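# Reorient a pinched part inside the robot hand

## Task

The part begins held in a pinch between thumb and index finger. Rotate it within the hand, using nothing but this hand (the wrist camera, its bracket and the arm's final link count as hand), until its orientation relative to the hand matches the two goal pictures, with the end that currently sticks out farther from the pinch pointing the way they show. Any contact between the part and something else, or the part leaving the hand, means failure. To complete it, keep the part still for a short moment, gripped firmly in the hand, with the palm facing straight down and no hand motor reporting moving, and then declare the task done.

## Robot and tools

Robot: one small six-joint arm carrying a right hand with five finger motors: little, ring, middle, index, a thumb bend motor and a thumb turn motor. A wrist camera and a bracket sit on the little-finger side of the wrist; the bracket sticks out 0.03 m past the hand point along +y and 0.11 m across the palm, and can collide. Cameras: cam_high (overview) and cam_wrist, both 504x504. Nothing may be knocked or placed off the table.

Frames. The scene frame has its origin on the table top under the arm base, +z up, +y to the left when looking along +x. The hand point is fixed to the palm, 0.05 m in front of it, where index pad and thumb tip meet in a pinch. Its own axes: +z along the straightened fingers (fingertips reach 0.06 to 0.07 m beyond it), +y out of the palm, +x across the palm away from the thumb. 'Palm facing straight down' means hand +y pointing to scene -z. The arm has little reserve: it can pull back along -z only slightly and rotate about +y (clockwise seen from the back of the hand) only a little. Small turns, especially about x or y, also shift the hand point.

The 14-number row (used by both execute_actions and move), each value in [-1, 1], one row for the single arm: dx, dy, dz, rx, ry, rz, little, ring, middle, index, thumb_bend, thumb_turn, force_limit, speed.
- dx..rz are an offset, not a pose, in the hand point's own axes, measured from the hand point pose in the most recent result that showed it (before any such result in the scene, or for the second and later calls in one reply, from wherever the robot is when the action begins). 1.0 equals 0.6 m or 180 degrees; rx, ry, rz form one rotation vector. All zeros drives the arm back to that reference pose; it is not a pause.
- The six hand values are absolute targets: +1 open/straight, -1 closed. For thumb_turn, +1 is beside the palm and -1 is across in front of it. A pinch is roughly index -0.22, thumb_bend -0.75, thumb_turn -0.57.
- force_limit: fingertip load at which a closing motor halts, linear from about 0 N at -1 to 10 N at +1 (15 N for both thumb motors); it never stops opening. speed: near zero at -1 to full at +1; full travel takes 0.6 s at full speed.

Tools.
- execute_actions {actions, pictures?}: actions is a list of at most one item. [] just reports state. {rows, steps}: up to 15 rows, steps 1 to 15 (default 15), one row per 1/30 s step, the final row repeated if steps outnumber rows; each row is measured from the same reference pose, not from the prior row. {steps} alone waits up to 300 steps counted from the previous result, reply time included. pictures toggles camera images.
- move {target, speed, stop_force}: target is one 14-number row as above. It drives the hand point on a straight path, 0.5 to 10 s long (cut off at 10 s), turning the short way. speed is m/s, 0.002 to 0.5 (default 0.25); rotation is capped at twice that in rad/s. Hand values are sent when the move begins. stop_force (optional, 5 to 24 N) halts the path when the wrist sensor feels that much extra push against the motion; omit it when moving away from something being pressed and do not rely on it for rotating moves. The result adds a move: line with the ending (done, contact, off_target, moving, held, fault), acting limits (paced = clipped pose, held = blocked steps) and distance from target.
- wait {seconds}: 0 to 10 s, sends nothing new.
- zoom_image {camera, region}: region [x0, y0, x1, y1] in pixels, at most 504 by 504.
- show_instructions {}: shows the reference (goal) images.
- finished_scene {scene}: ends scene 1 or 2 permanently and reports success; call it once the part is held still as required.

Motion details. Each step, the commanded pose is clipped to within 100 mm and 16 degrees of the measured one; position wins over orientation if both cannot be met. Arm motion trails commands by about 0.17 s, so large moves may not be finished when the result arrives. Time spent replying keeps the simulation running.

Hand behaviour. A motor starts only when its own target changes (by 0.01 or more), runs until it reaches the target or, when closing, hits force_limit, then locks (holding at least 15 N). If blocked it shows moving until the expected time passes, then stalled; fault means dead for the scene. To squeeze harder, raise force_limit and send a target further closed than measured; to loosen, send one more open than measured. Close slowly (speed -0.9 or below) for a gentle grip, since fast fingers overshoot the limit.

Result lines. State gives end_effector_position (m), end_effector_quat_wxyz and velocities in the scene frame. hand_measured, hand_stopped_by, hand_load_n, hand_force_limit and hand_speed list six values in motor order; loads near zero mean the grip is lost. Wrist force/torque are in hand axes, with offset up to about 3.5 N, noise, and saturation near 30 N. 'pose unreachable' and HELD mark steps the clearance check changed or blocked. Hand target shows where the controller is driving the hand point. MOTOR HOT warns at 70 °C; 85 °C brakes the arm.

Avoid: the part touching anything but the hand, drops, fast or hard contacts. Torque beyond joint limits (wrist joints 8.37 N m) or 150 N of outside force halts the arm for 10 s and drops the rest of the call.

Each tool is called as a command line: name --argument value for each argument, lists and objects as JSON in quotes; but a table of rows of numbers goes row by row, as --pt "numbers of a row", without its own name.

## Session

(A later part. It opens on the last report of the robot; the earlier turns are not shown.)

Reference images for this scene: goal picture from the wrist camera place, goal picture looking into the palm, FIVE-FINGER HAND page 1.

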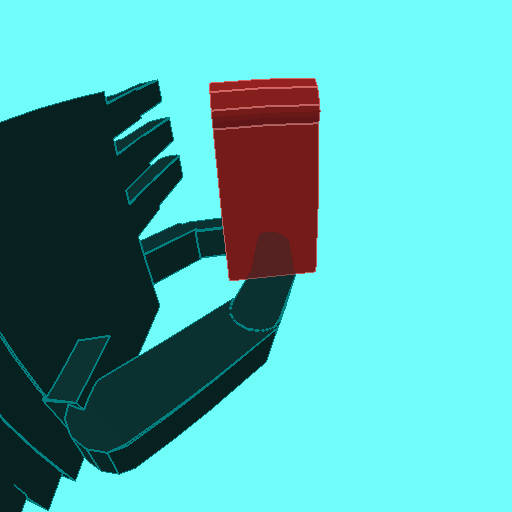

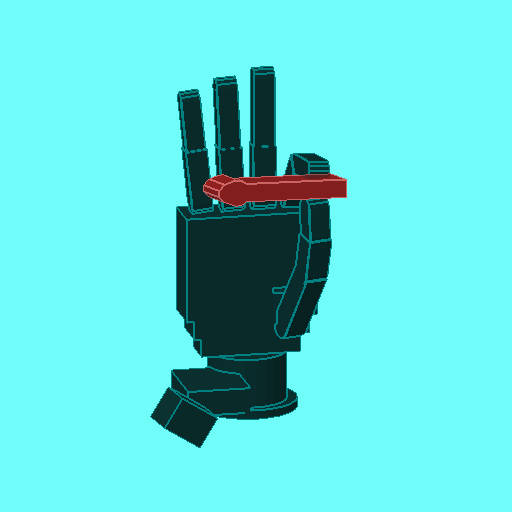

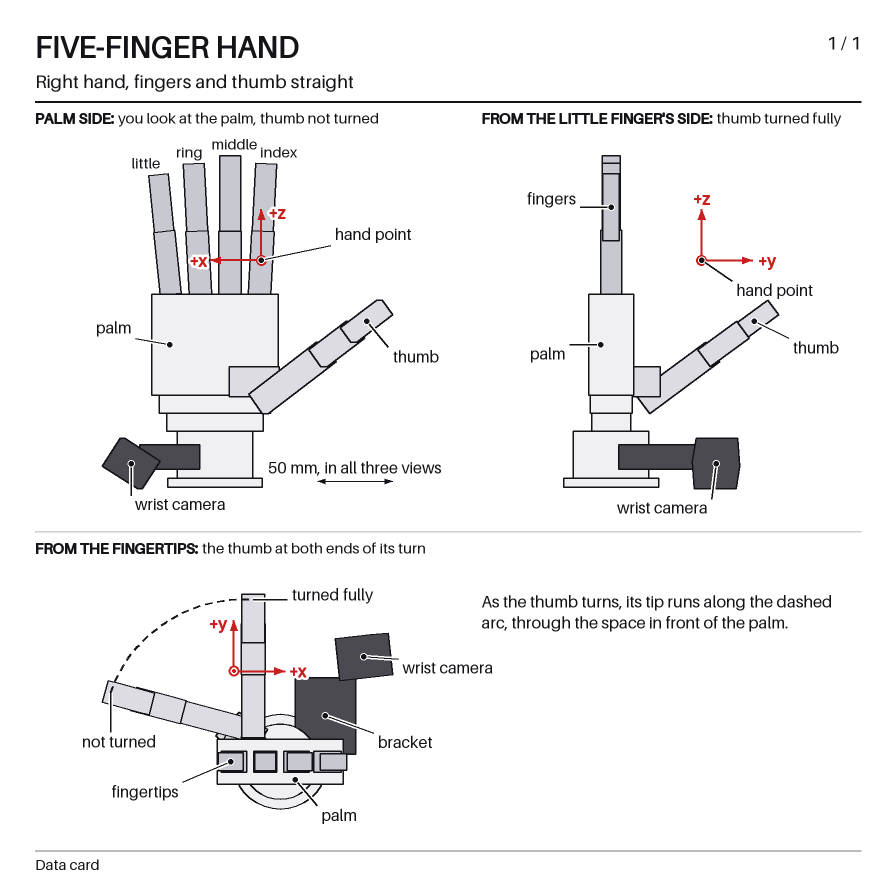

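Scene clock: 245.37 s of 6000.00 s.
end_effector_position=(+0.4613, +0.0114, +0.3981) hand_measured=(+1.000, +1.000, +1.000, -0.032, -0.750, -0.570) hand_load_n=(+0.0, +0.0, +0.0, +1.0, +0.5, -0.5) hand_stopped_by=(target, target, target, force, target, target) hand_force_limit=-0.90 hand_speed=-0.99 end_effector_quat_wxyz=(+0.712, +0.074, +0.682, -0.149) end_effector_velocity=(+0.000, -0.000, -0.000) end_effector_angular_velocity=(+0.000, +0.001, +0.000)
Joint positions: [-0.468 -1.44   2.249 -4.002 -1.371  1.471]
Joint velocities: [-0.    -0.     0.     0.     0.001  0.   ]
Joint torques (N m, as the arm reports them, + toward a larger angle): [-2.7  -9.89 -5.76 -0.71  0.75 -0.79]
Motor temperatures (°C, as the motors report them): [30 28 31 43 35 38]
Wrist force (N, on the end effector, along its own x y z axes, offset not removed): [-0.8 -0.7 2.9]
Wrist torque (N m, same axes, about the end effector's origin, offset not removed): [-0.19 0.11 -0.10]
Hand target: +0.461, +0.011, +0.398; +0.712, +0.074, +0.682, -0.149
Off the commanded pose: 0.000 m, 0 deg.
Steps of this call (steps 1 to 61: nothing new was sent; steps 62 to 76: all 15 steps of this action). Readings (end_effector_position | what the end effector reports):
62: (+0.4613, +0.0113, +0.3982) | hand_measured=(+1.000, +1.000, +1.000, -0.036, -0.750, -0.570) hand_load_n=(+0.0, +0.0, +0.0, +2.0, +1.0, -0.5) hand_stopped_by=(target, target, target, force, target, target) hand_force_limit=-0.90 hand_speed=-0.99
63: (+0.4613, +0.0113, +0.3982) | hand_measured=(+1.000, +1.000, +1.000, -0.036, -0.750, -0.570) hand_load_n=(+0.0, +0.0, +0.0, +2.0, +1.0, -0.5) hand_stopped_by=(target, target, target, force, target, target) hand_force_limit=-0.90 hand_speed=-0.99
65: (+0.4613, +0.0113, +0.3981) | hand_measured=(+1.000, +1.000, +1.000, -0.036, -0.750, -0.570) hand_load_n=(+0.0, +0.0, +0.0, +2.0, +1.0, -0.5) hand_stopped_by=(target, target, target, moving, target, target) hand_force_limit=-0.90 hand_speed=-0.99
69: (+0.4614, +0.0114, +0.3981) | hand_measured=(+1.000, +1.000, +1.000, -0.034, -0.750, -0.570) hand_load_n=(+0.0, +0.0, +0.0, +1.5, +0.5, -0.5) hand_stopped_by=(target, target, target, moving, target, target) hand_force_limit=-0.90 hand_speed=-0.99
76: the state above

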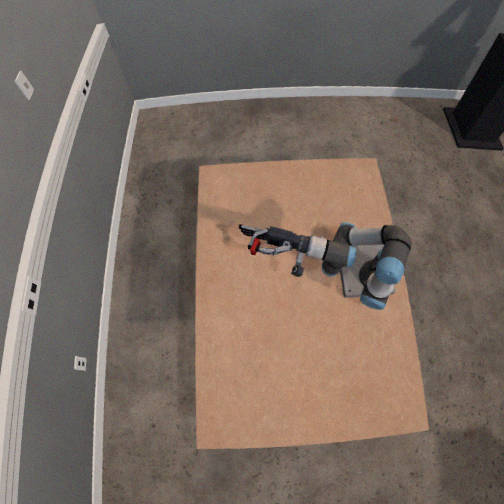

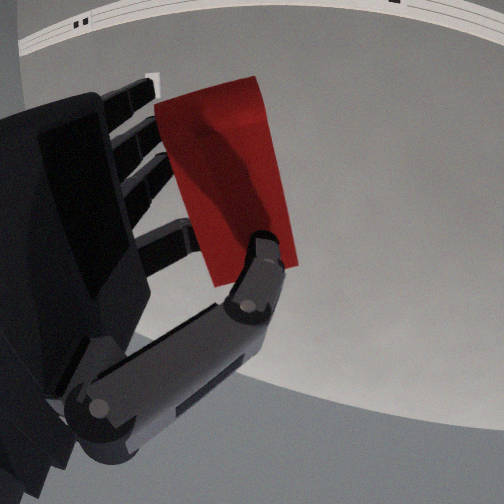

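execute_actions --actions '[{"rows": [[0,0,0,0,0,0,1,1,1,0.0,-0.75,-0.57,-0.9,-0.995],[0,0,0,0,0,0,1,1,1,0.0,-0.75,-0.57,-0.9,-0.995],[0,0,0,0,0,0,1,1,1,0.0,-0.75,-0.57,-0.9,-0.995],[0,0,0,0,0,0,1,1,1,-0.22,-0.75,-0.57,-0.95,-0.995]], "steps": 15}]'

Scene clock: 247.60 s of 6000.00 s.
end_effector_position=(+0.4613, +0.0113, +0.3981) hand_measured=(+1.000, +1.000, +1.000, -0.032, -0.750, -0.570) hand_load_n=(+0.0, +0.0, +0.0, +1.0, +0.5, -0.5) hand_stopped_by=(target, target, target, force, target, target) hand_force_limit=-0.95 hand_speed=-0.99 end_effector_quat_wxyz=(+0.712, +0.074, +0.682, -0.149) end_effector_velocity=(-0.000, -0.001, +0.000) end_effector_angular_velocity=(-0.001, -0.001, -0.002)
Joint positions: [-0.468 -1.44   2.249 -4.001 -1.371  1.471]
Joint velocities: [-0.     0.    -0.    -0.001 -0.002 -0.   ]
Joint torques (N m, as the arm reports them, + toward a larger angle): [ 1.95 -8.67 -6.51 -1.53 -0.07 -0.67]
Motor temperatures (°C, as the motors report them): [30 28 31 43 35 38]
Wrist force (N, on the end effector, along its own x y z axes, offset not removed): [-1.9 -1.7 0.4]
Wrist torque (N m, same axes, about the end effector's origin, offset not removed): [-0.18 0.30 -0.20]
Hand target: +0.461, +0.011, +0.398; +0.712, +0.074, +0.682, -0.149
Off the commanded pose: 0.000 m, 0 deg.
Steps of this call (steps 1 to 52: nothing new was sent; steps 53 to 67: all 15 steps of this action). Readings (end_effector_position | what the end effector reports):
53: (+0.4613, +0.0113, +0.3981) | hand_measured=(+1.000, +1.000, +1.000, -0.032, -0.750, -0.570) hand_load_n=(+0.0, +0.0, +0.0, +1.0, +0.5, -0.5) hand_stopped_by=(target, target, target, moving, target, target) hand_force_limit=-0.90 hand_speed=-0.99
54: (+0.4613, +0.0113, +0.3981) | hand_measured=(+1.000, +1.000, +1.000, -0.032, -0.750, -0.570) hand_load_n=(+0.0, +0.0, +0.0, +1.0, +0.5, -0.5) hand_stopped_by=(target, target, target, moving, target, target) hand_force_limit=-0.90 hand_speed=-0.99
56: (+0.4613, +0.0113, +0.3981) | hand_measured=(+1.000, +1.000, +1.000, -0.032, -0.750, -0.570) hand_load_n=(+0.0, +0.0, +0.0, +1.0, +0.5, -0.5) hand_stopped_by=(target, target, target, force, target, target) hand_force_limit=-0.95 hand_speed=-0.99
60: (+0.4613, +0.0113, +0.3981) | hand_measured=(+1.000, +1.000, +1.000, -0.032, -0.750, -0.570) hand_load_n=(+0.0, +0.0, +0.0, +1.0, +0.5, -0.5) hand_stopped_by=(target, target, target, force, target, target) hand_force_limit=-0.95 hand_speed=-0.99
67: the state above

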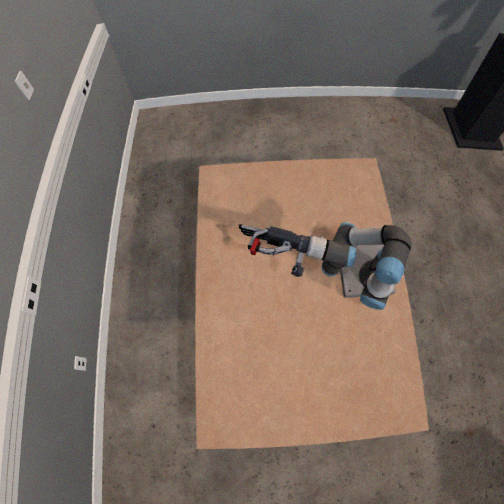

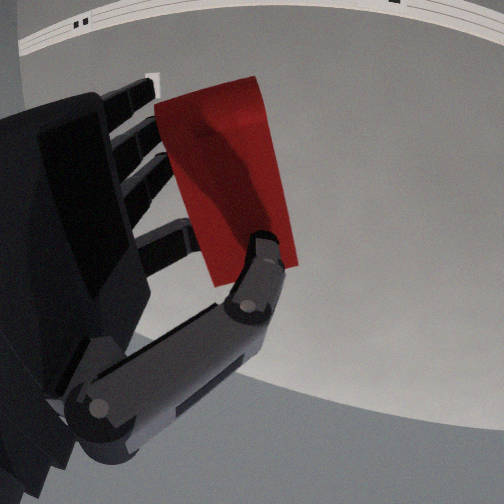

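execute_actions --actions '[{"rows": [[0,0,0,0,0,0,1,1,1,0.0,-0.75,-0.57,-0.9,-0.99],[0,0,0,0,0,0,1,1,1,0.0,-0.75,-0.57,-0.9,-0.99],[0,0,0,0,0,0,1,1,1,0.0,-0.75,-0.57,-0.9,-0.99],[0,0,0,0,0,0,1,1,1,-0.22,-0.75,-0.57,-0.95,-0.99]], "steps": 15}]'

Scene clock: 250.43 s of 6000.00 s.
end_effector_position=(+0.4613, +0.0114, +0.3981) hand_measured=(+1.000, +1.000, +1.000, -0.030, -0.750, -0.570) hand_load_n=(+0.0, +0.0, +0.0, +1.0, +0.5, -0.5) hand_stopped_by=(target, target, target, force, target, target) hand_force_limit=-0.95 hand_speed=-0.99 end_effector_quat_wxyz=(+0.712, +0.074, +0.682, -0.149) end_effector_velocity=(+0.000, -0.000, -0.000) end_effector_angular_velocity=(+0.001, +0.001, +0.000)
Joint positions: [-0.468 -1.44   2.249 -4.002 -1.371  1.471]
Joint velocities: [-0.     0.    -0.     0.001  0.     0.001]
Joint torques (N m, as the arm reports them, + toward a larger angle): [-1.63 -7.22 -5.83 -1.12  0.2  -0.21]
Motor temperatures (°C, as the motors report them): [30 28 31 43 35 38]
Wrist force (N, on the end effector, along its own x y z axes, offset not removed): [-0.1 -0.1 -2.0]
Wrist torque (N m, same axes, about the end effector's origin, offset not removed): [0.12 0.06 -0.12]
Hand target: +0.461, +0.011, +0.398; +0.712, +0.074, +0.682, -0.149
Off the commanded pose: 0.000 m, 0 deg.
Steps of this call (steps 1 to 70: nothing new was sent; steps 71 to 85: all 15 steps of this action). Readings (end_effector_position | what the end effector reports):
71: (+0.4613, +0.0114, +0.3981) | hand_measured=(+1.000, +1.000, +1.000, -0.032, -0.750, -0.570) hand_load_n=(+0.0, +0.0, +0.0, +1.0, +0.5, -0.5) hand_stopped_by=(target, target, target, moving, target, target) hand_force_limit=-0.90 hand_speed=-0.99
72: (+0.4613, +0.0114, +0.3981) | hand_measured=(+1.000, +1.000, +1.000, -0.032, -0.750, -0.570) hand_load_n=(+0.0, +0.0, +0.0, +1.0, +0.5, -0.5) hand_stopped_by=(target, target, target, moving, target, target) hand_force_limit=-0.90 hand_speed=-0.99
74: (+0.4613, +0.0114, +0.3981) | hand_measured=(+1.000, +1.000, +1.000, -0.030, -0.750, -0.570) hand_load_n=(+0.0, +0.0, +0.0, +1.0, +0.5, -0.5) hand_stopped_by=(target, target, target, force, target, target) hand_force_limit=-0.95 hand_speed=-0.99
78: (+0.4613, +0.0114, +0.3981) | hand_measured=(+1.000, +1.000, +1.000, -0.030, -0.750, -0.570) hand_load_n=(+0.0, +0.0, +0.0, +1.0, +0.5, -0.5) hand_stopped_by=(target, target, target, force, target, target) hand_force_limit=-0.95 hand_speed=-0.99
85: the state above

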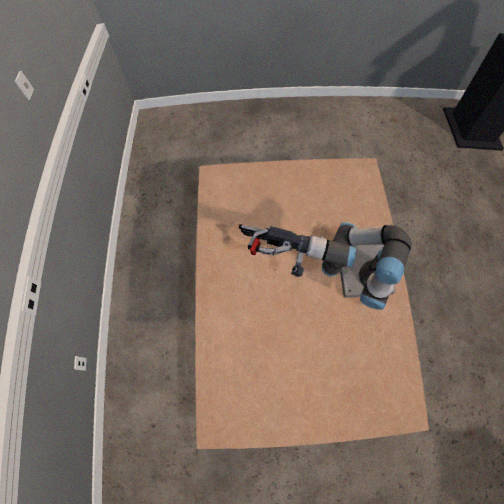

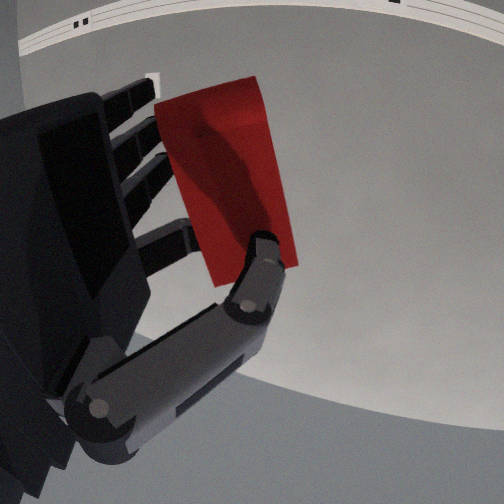

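execute_actions --actions '[{"rows": [[0,0,0,0,0,0,1,1,1,0.0,-0.75,-0.57,-0.9,-0.99],[0,0,0,0,0,0,1,1,1,0.0,-0.75,-0.57,-0.9,-0.99],[0,0,0,0,0,0,1,1,1,-0.22,-0.75,-0.57,-0.95,-0.99]], "steps": 15}]'

Scene clock: 254.30 s of 6000.00 s.
end_effector_position=(+0.4613, +0.0113, +0.3981) hand_measured=(+1.000, +1.000, +1.000, -0.030, -0.750, -0.570) hand_load_n=(+0.0, +0.0, +0.0, +0.5, +0.5, -0.5) hand_stopped_by=(target, target, target, force, target, target) hand_force_limit=-0.95 hand_speed=-0.99 end_effector_quat_wxyz=(+0.712, +0.074, +0.682, -0.149) end_effector_velocity=(+0.000, -0.001, -0.000) end_effector_angular_velocity=(+0.002, +0.002, -0.001)
Joint positions: [-0.468 -1.44   2.249 -4.001 -1.371  1.471]
Joint velocities: [-0.    -0.     0.     0.002 -0.001  0.001]
Joint torques (N m, as the arm reports them, + toward a larger angle): [ 1.63 -8.34 -6.26 -1.49  0.02 -0.29]
Motor temperatures (°C, as the motors report them): [30 28 31 43 35 38]
Wrist force (N, on the end effector, along its own x y z axes, offset not removed): [-0.8 0.3 1.5]
Wrist torque (N m, same axes, about the end effector's origin, offset not removed): [0.03 0.18 0.00]
Hand target: +0.461, +0.011, +0.398; +0.712, +0.074, +0.682, -0.149
Off the commanded pose: 0.000 m, 0 deg.
Steps of this call (steps 1 to 90: nothing new was sent; then 0.37 s passed at rest; steps 91 to 105: all 15 steps of this action). Readings (end_effector_position | what the end effector reports):
91: (+0.4613, +0.0113, +0.3981) | hand_measured=(+1.000, +1.000, +1.000, -0.030, -0.750, -0.570) hand_load_n=(+0.0, +0.0, +0.0, +1.0, +0.5, -0.5) hand_stopped_by=(target, target, target, moving, target, target) hand_force_limit=-0.90 hand_speed=-0.99
92: (+0.4613, +0.0113, +0.3981) | hand_measured=(+1.000, +1.000, +1.000, -0.030, -0.750, -0.570) hand_load_n=(+0.0, +0.0, +0.0, +1.0, +0.5, -0.5) hand_stopped_by=(target, target, target, moving, target, target) hand_force_limit=-0.90 hand_speed=-0.99
94: (+0.4613, +0.0113, +0.3981) | hand_measured=(+1.000, +1.000, +1.000, -0.030, -0.750, -0.570) hand_load_n=(+0.0, +0.0, +0.0, +0.5, +0.5, -0.5) hand_stopped_by=(target, target, target, force, target, target) hand_force_limit=-0.95 hand_speed=-0.99
98: (+0.4613, +0.0113, +0.3981) | hand_measured=(+1.000, +1.000, +1.000, -0.030, -0.750, -0.570) hand_load_n=(+0.0, +0.0, +0.0, +0.5, +0.5, -0.5) hand_stopped_by=(target, target, target, force, target, target) hand_force_limit=-0.95 hand_speed=-0.99
105: the state above

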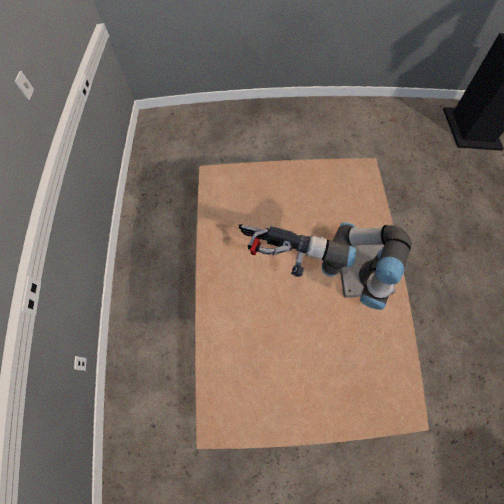

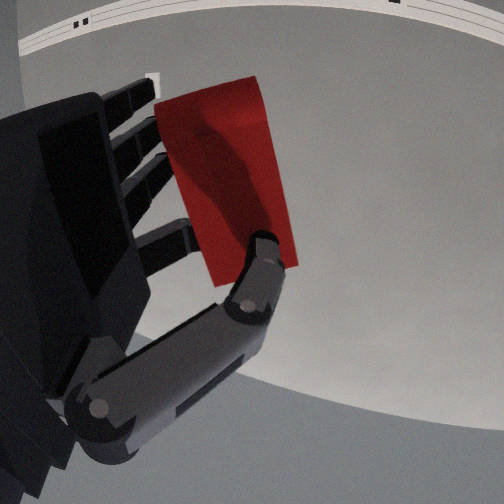

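move --target '[0.0071, 0.00325, 0, 0, 0, -0.0222, 1, 1, 1, -0.22, -0.75, -0.57, -0.95, -0.99]' --speed 0.03

Scene clock: 259.37 s of 6000.00 s.
end_effector_position=(+0.4621, +0.0127, +0.3937) hand_measured=(+1.000, +1.000, +1.000, -0.030, -0.750, -0.570) hand_load_n=(+0.0, +0.0, +0.0, +0.5, +0.5, -0.5) hand_stopped_by=(target, target, target, force, target, target) hand_force_limit=-0.95 hand_speed=-0.99 end_effector_quat_wxyz=(+0.706, +0.050, +0.684, -0.174) end_effector_velocity=(+0.000, +0.000, -0.000) end_effector_angular_velocity=(-0.008, +0.003, +0.000)
Joint positions: [-0.469 -1.44   2.249 -4.001 -1.371  1.402]
Joint velocities: [-0.    -0.001 -0.     0.001  0.001 -0.009]
Joint torques (N m, as the arm reports them, + toward a larger angle): [-0.01 -9.81 -5.2  -0.7   0.27 -0.69]
Motor temperatures (°C, as the motors report them): [30 28 31 43 35 38]
Wrist force (N, on the end effector, along its own x y z axes, offset not removed): [-1.3 -1.9 0.8]
Wrist torque (N m, same axes, about the end effector's origin, offset not removed): [-0.40 0.14 -0.17]
Hand target: +0.462, +0.013, +0.394; +0.706, +0.050, +0.684, -0.174
Off the commanded pose: 0.000 m, 0 deg.
After step 90, 0.67 s passed at rest.
move: done

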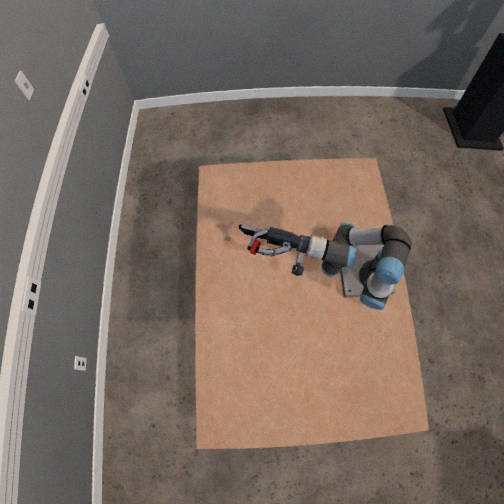

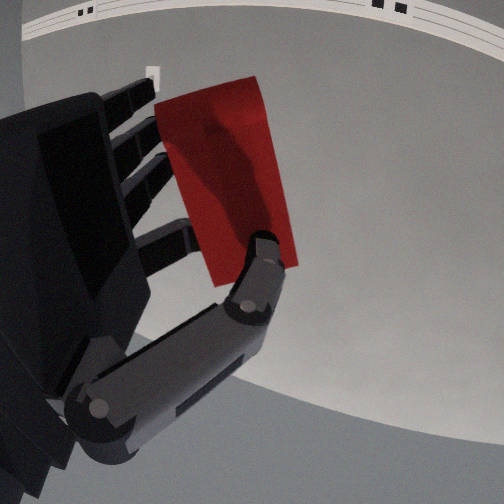

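zoom_image --camera "cam_wrist" --region '[90, 50, 370, 330]'

zoom_image --camera "cam_high" --region '[220, 200, 340, 300]'

Region (90, 50, 370, 330) of cam_wrist's 504x504 image, scaled by 1.800, with more detail than that image has.

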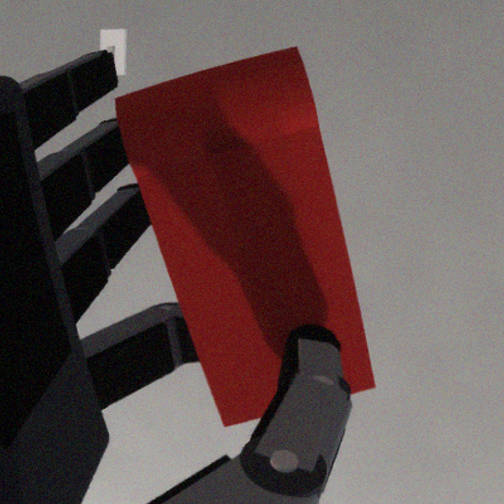

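Region (220, 200, 340, 300) of cam_high's 504x504 image, scaled by 4.200, with more detail than that image has.

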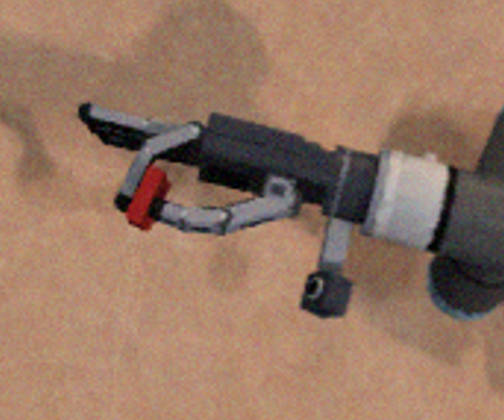

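move --target '[0.01073, 0.00468, 0, 0, 0, -0.0333, 1, 1, 1, -0.22, -0.75, -0.57, -0.95, -0.99]' --speed 0.03

Scene clock: 278.40 s of 6000.00 s.
end_effector_position=(+0.4629, +0.0141, +0.3869) hand_measured=(+1.000, +1.000, +1.000, -0.030, -0.750, -0.570) hand_load_n=(+0.0, +0.0, +0.0, +1.0, +0.5, -0.5) hand_stopped_by=(target, target, target, force, target, target) hand_force_limit=-0.95 hand_speed=-0.99 end_effector_quat_wxyz=(+0.696, +0.014, +0.686, -0.210) end_effector_velocity=(+0.000, -0.000, -0.001) end_effector_angular_velocity=(-0.007, +0.004, -0.001)
Joint positions: [-0.469 -1.44   2.249 -4.001 -1.37   1.298]
Joint velocities: [ 0.     0.    -0.     0.001 -0.001 -0.008]
Joint torques (N m, as the arm reports them, + toward a larger angle): [ 2.97 -9.8  -8.07 -0.7  -0.66 -0.74]
Motor temperatures (°C, as the motors report them): [30 28 31 43 35 38]
Wrist force (N, on the end effector, along its own x y z axes, offset not removed): [-1.4 -1.8 1.0]
Wrist torque (N m, same axes, about the end effector's origin, offset not removed): [-0.28 0.27 -0.19]
Hand target: +0.463, +0.014, +0.387; +0.696, +0.014, +0.686, -0.211
Off the commanded pose: 0.000 m, 0 deg.
After step 90, 14.07 s passed at rest.
move: done

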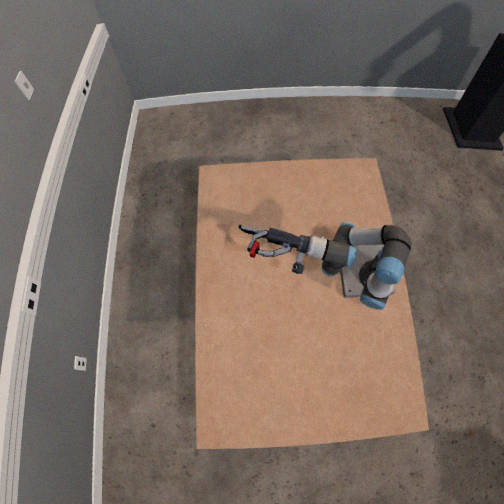

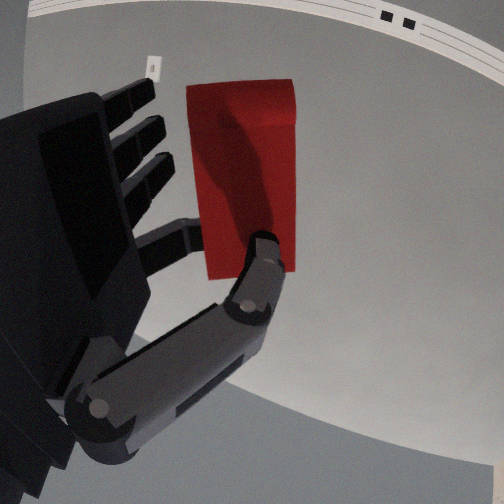

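execute_actions --actions '[{"rows": [[0,0,0,0,0,0,1,1,1,-0.28,-0.75,-0.57,0.65,-0.93]], "steps": 15}]'

zoom_image --camera "cam_wrist" --region '[90, 50, 370, 330]'

Scene clock: 282.27 s of 6000.00 s.
end_effector_position=(+0.4630, +0.0142, +0.3869) hand_measured=(+1.000, +1.000, +1.000, -0.054, -0.748, -0.570) hand_load_n=(+0.0, +0.0, +0.0, +9.0, +2.0, -1.0) hand_stopped_by=(target, target, target, force, target, target) hand_force_limit=0.65 hand_speed=-0.93 end_effector_quat_wxyz=(+0.696, +0.014, +0.686, -0.210) end_effector_velocity=(-0.000, +0.001, +0.000) end_effector_angular_velocity=(-0.000, -0.001, +0.001)
Joint positions: [-0.469 -1.44   2.249 -4.001 -1.37   1.298]
Joint velocities: [ 0.001 -0.     0.    -0.001  0.     0.   ]
Joint torques (N m, as the arm reports them, + toward a larger angle): [-0.55 -9.7  -6.   -0.96 -0.1   0.95]
Motor temperatures (°C, as the motors report them): [30 28 31 43 35 38]
Wrist force (N, on the end effector, along its own x y z axes, offset not removed): [-0.8 -1.7 1.0]
Wrist torque (N m, same axes, about the end effector's origin, offset not removed): [-0.36 0.09 -0.02]
Hand target: +0.463, +0.014, +0.387; +0.696, +0.014, +0.686, -0.210
Off the commanded pose: 0.000 m, 0 deg.
Steps of this call (steps 1 to 90: nothing new was sent; then 0.37 s passed at rest; steps 91 to 105: all 15 steps of this action). Readings (end_effector_position | what the end effector reports):
91: (+0.4630, +0.0142, +0.3869) | hand_measured=(+1.000, +1.000, +1.000, -0.030, -0.750, -0.570) hand_load_n=(+0.0, +0.0, +0.0, +1.0, +0.5, -0.5) hand_stopped_by=(target, target, target, moving, target, target) hand_force_limit=0.65 hand_speed=-0.93
92: (+0.4630, +0.0142, +0.3869) | hand_measured=(+1.000, +1.000, +1.000, -0.030, -0.750, -0.570) hand_load_n=(+0.0, +0.0, +0.0, +1.0, +0.5, -0.5) hand_stopped_by=(target, target, target, moving, target, target) hand_force_limit=0.65 hand_speed=-0.93
94: (+0.4630, +0.0142, +0.3869) | hand_measured=(+1.000, +1.000, +1.000, -0.034, -0.750, -0.570) hand_load_n=(+0.0, +0.0, +0.0, +1.5, +0.5, -0.5) hand_stopped_by=(target, target, target, moving, target, target) hand_force_limit=0.65 hand_speed=-0.93
98: (+0.4630, +0.0142, +0.3869) | hand_measured=(+1.000, +1.000, +1.000, -0.048, -0.750, -0.570) hand_load_n=(+0.0, +0.0, +0.0, +6.5, +1.5, -1.0) hand_stopped_by=(target, target, target, moving, target, target) hand_force_limit=0.65 hand_speed=-0.93
105: the state above

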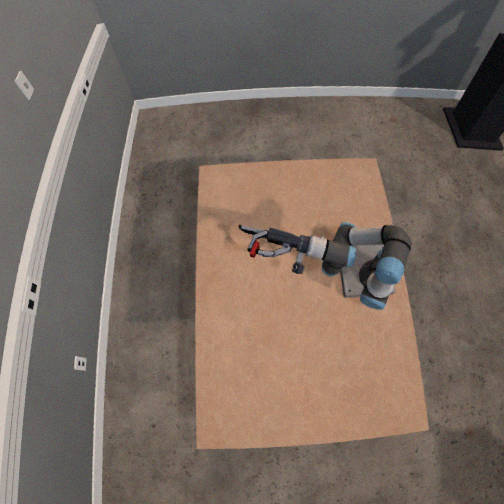

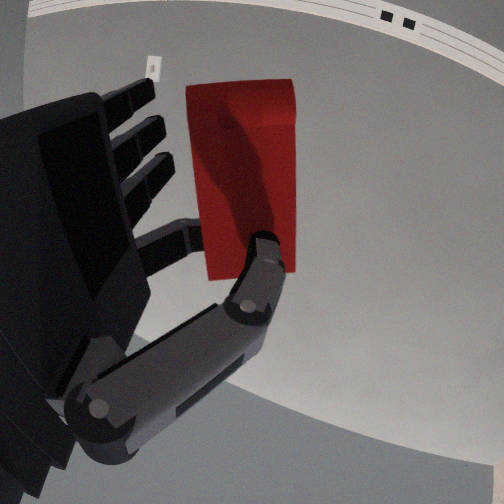

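Region (90, 50, 370, 330) of cam_wrist's 504x504 image, scaled by 1.800, with more detail than that image has.

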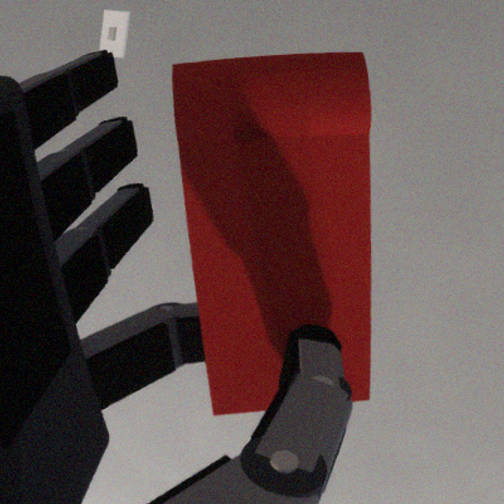

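move --target '[0.15123, -0.01978, -0.00634, -0.01575, 0.01195, -0.41306, 1, 1, 1, -0.28, -0.75, -0.57, 0.65, -0.93]' --speed 0.45

Scene clock: 293.63 s of 6000.00 s.
end_effector_position=(+0.4529, -0.0203, +0.3027) hand_measured=(+1.000, +1.000, +1.000, -0.054, -0.748, -0.570) hand_load_n=(+0.0, +0.0, +0.0, +9.0, +2.0, -0.5) hand_stopped_by=(target, target, target, force, target, target) hand_force_limit=0.65 hand_speed=-0.93 end_effector_quat_wxyz=(+0.416, -0.415, +0.572, -0.572) end_effector_velocity=(-0.000, -0.000, -0.000) end_effector_angular_velocity=(-0.011, +0.002, -0.003)
Joint positions: [-0.472 -1.473  2.265 -3.926 -1.368 -0.011]
Joint velocities: [ 0.006  0.003 -0.002 -0.003 -0.008 -0.011]
Joint torques (N m, as the arm reports them, + toward a larger angle): [ 3.17 -5.14 -8.26 -2.11 -0.56 -0.93]
Motor temperatures (°C, as the motors report them): [30 28 31 43 35 38]
Wrist force (N, on the end effector, along its own x y z axes, offset not removed): [-0.6 -0.1 1.1]
Wrist torque (N m, same axes, about the end effector's origin, offset not removed): [-0.10 -0.01 -0.09]
Hand target: +0.453, -0.020, +0.303; +0.416, -0.415, +0.572, -0.572
Off the commanded pose: 0.000 m, 0 deg.
After step 90, 6.37 s passed at rest.
move: done

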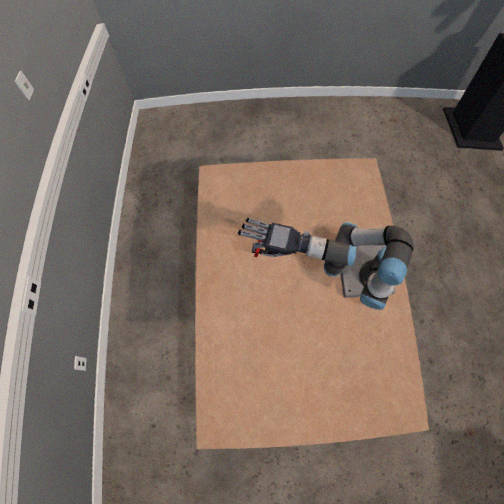

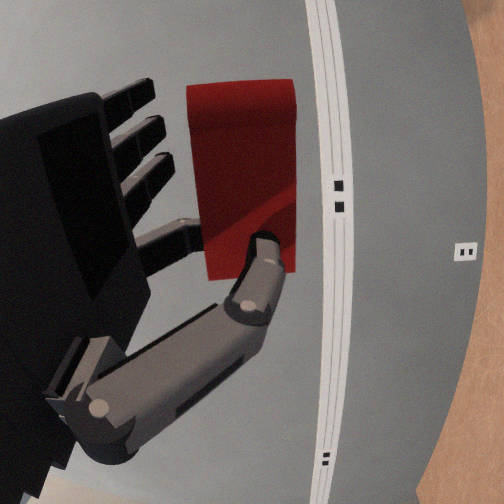

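wait --seconds 1.0

Scene clock: 296.33 s of 6000.00 s.
end_effector_position=(+0.4529, -0.0203, +0.3027) hand_measured=(+1.000, +1.000, +1.000, -0.054, -0.748, -0.570) hand_load_n=(+0.0, +0.0, +0.0, +9.0, +2.0, -0.5) hand_stopped_by=(target, target, target, force, target, target) hand_force_limit=0.65 hand_speed=-0.93 end_effector_quat_wxyz=(+0.416, -0.415, +0.572, -0.572) end_effector_velocity=(-0.000, +0.001, -0.000) end_effector_angular_velocity=(+0.000, +0.001, +0.003)
Joint positions: [-0.471 -1.473  2.265 -3.926 -1.369 -0.011]
Joint velocities: [ 0.002 -0.     0.001  0.001  0.001 -0.   ]
Joint torques (N m, as the arm reports them, + toward a larger angle): [ 2.68 -5.23 -7.96 -2.02 -0.52 -0.92]
Motor temperatures (°C, as the motors report them): [30 28 31 43 35 38]
Wrist force (N, on the end effector, along its own x y z axes, offset not removed): [-2.3 -1.9 0.7]
Wrist torque (N m, same axes, about the end effector's origin, offset not removed): [-0.38 0.24 -0.21]
Hand target: +0.453, -0.020, +0.303; +0.416, -0.415, +0.572, -0.572
Off the commanded pose: 0.000 m, 0 deg.
Steps of this call (steps 1 to 81: nothing new was sent). Readings (end_effector_position | what the end effector reports):
1: (+0.4529, -0.0203, +0.3027) | hand_measured=(+1.000, +1.000, +1.000, -0.054, -0.748, -0.570) hand_load_n=(+0.0, +0.0, +0.0, +9.0, +2.0, -0.5) hand_stopped_by=(target, target, target, force, target, target) hand_force_limit=0.65 hand_speed=-0.93
2: (+0.4529, -0.0203, +0.3027) | hand_measured=(+1.000, +1.000, +1.000, -0.054, -0.748, -0.570) hand_load_n=(+0.0, +0.0, +0.0, +9.0, +2.0, -0.5) hand_stopped_by=(target, target, target, force, target, target) hand_force_limit=0.65 hand_speed=-0.93
4: (+0.4529, -0.0203, +0.3027) | hand_measured=(+1.000, +1.000, +1.000, -0.054, -0.748, -0.570) hand_load_n=(+0.0, +0.0, +0.0, +9.0, +2.0, -0.5) hand_stopped_by=(target, target, target, force, target, target) hand_force_limit=0.65 hand_speed=-0.93
8: (+0.4529, -0.0203, +0.3027) | hand_measured=(+1.000, +1.000, +1.000, -0.054, -0.748, -0.570) hand_load_n=(+0.0, +0.0, +0.0, +9.0, +2.0, -0.5) hand_stopped_by=(target, target, target, force, target, target) hand_force_limit=0.65 hand_speed=-0.93
81: the state above

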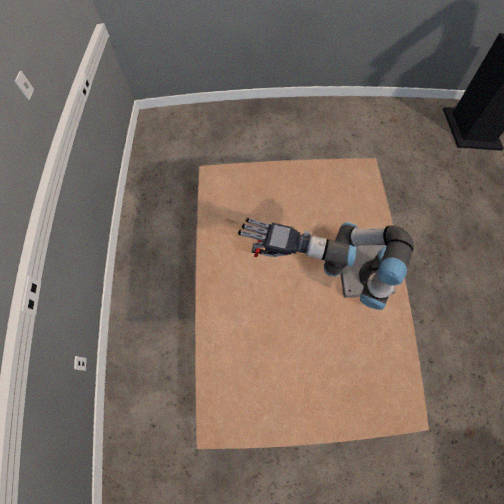

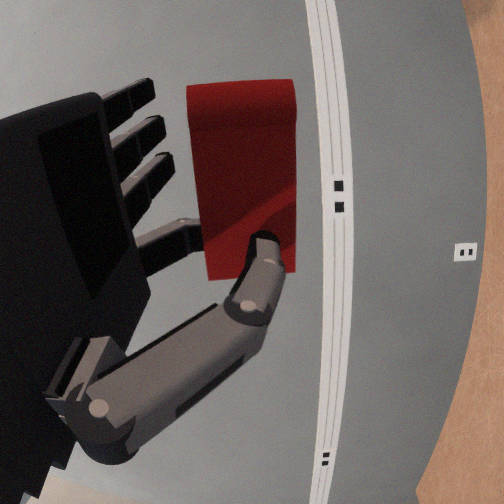

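finished_scene --scene 2

The scene is finished: the task was done.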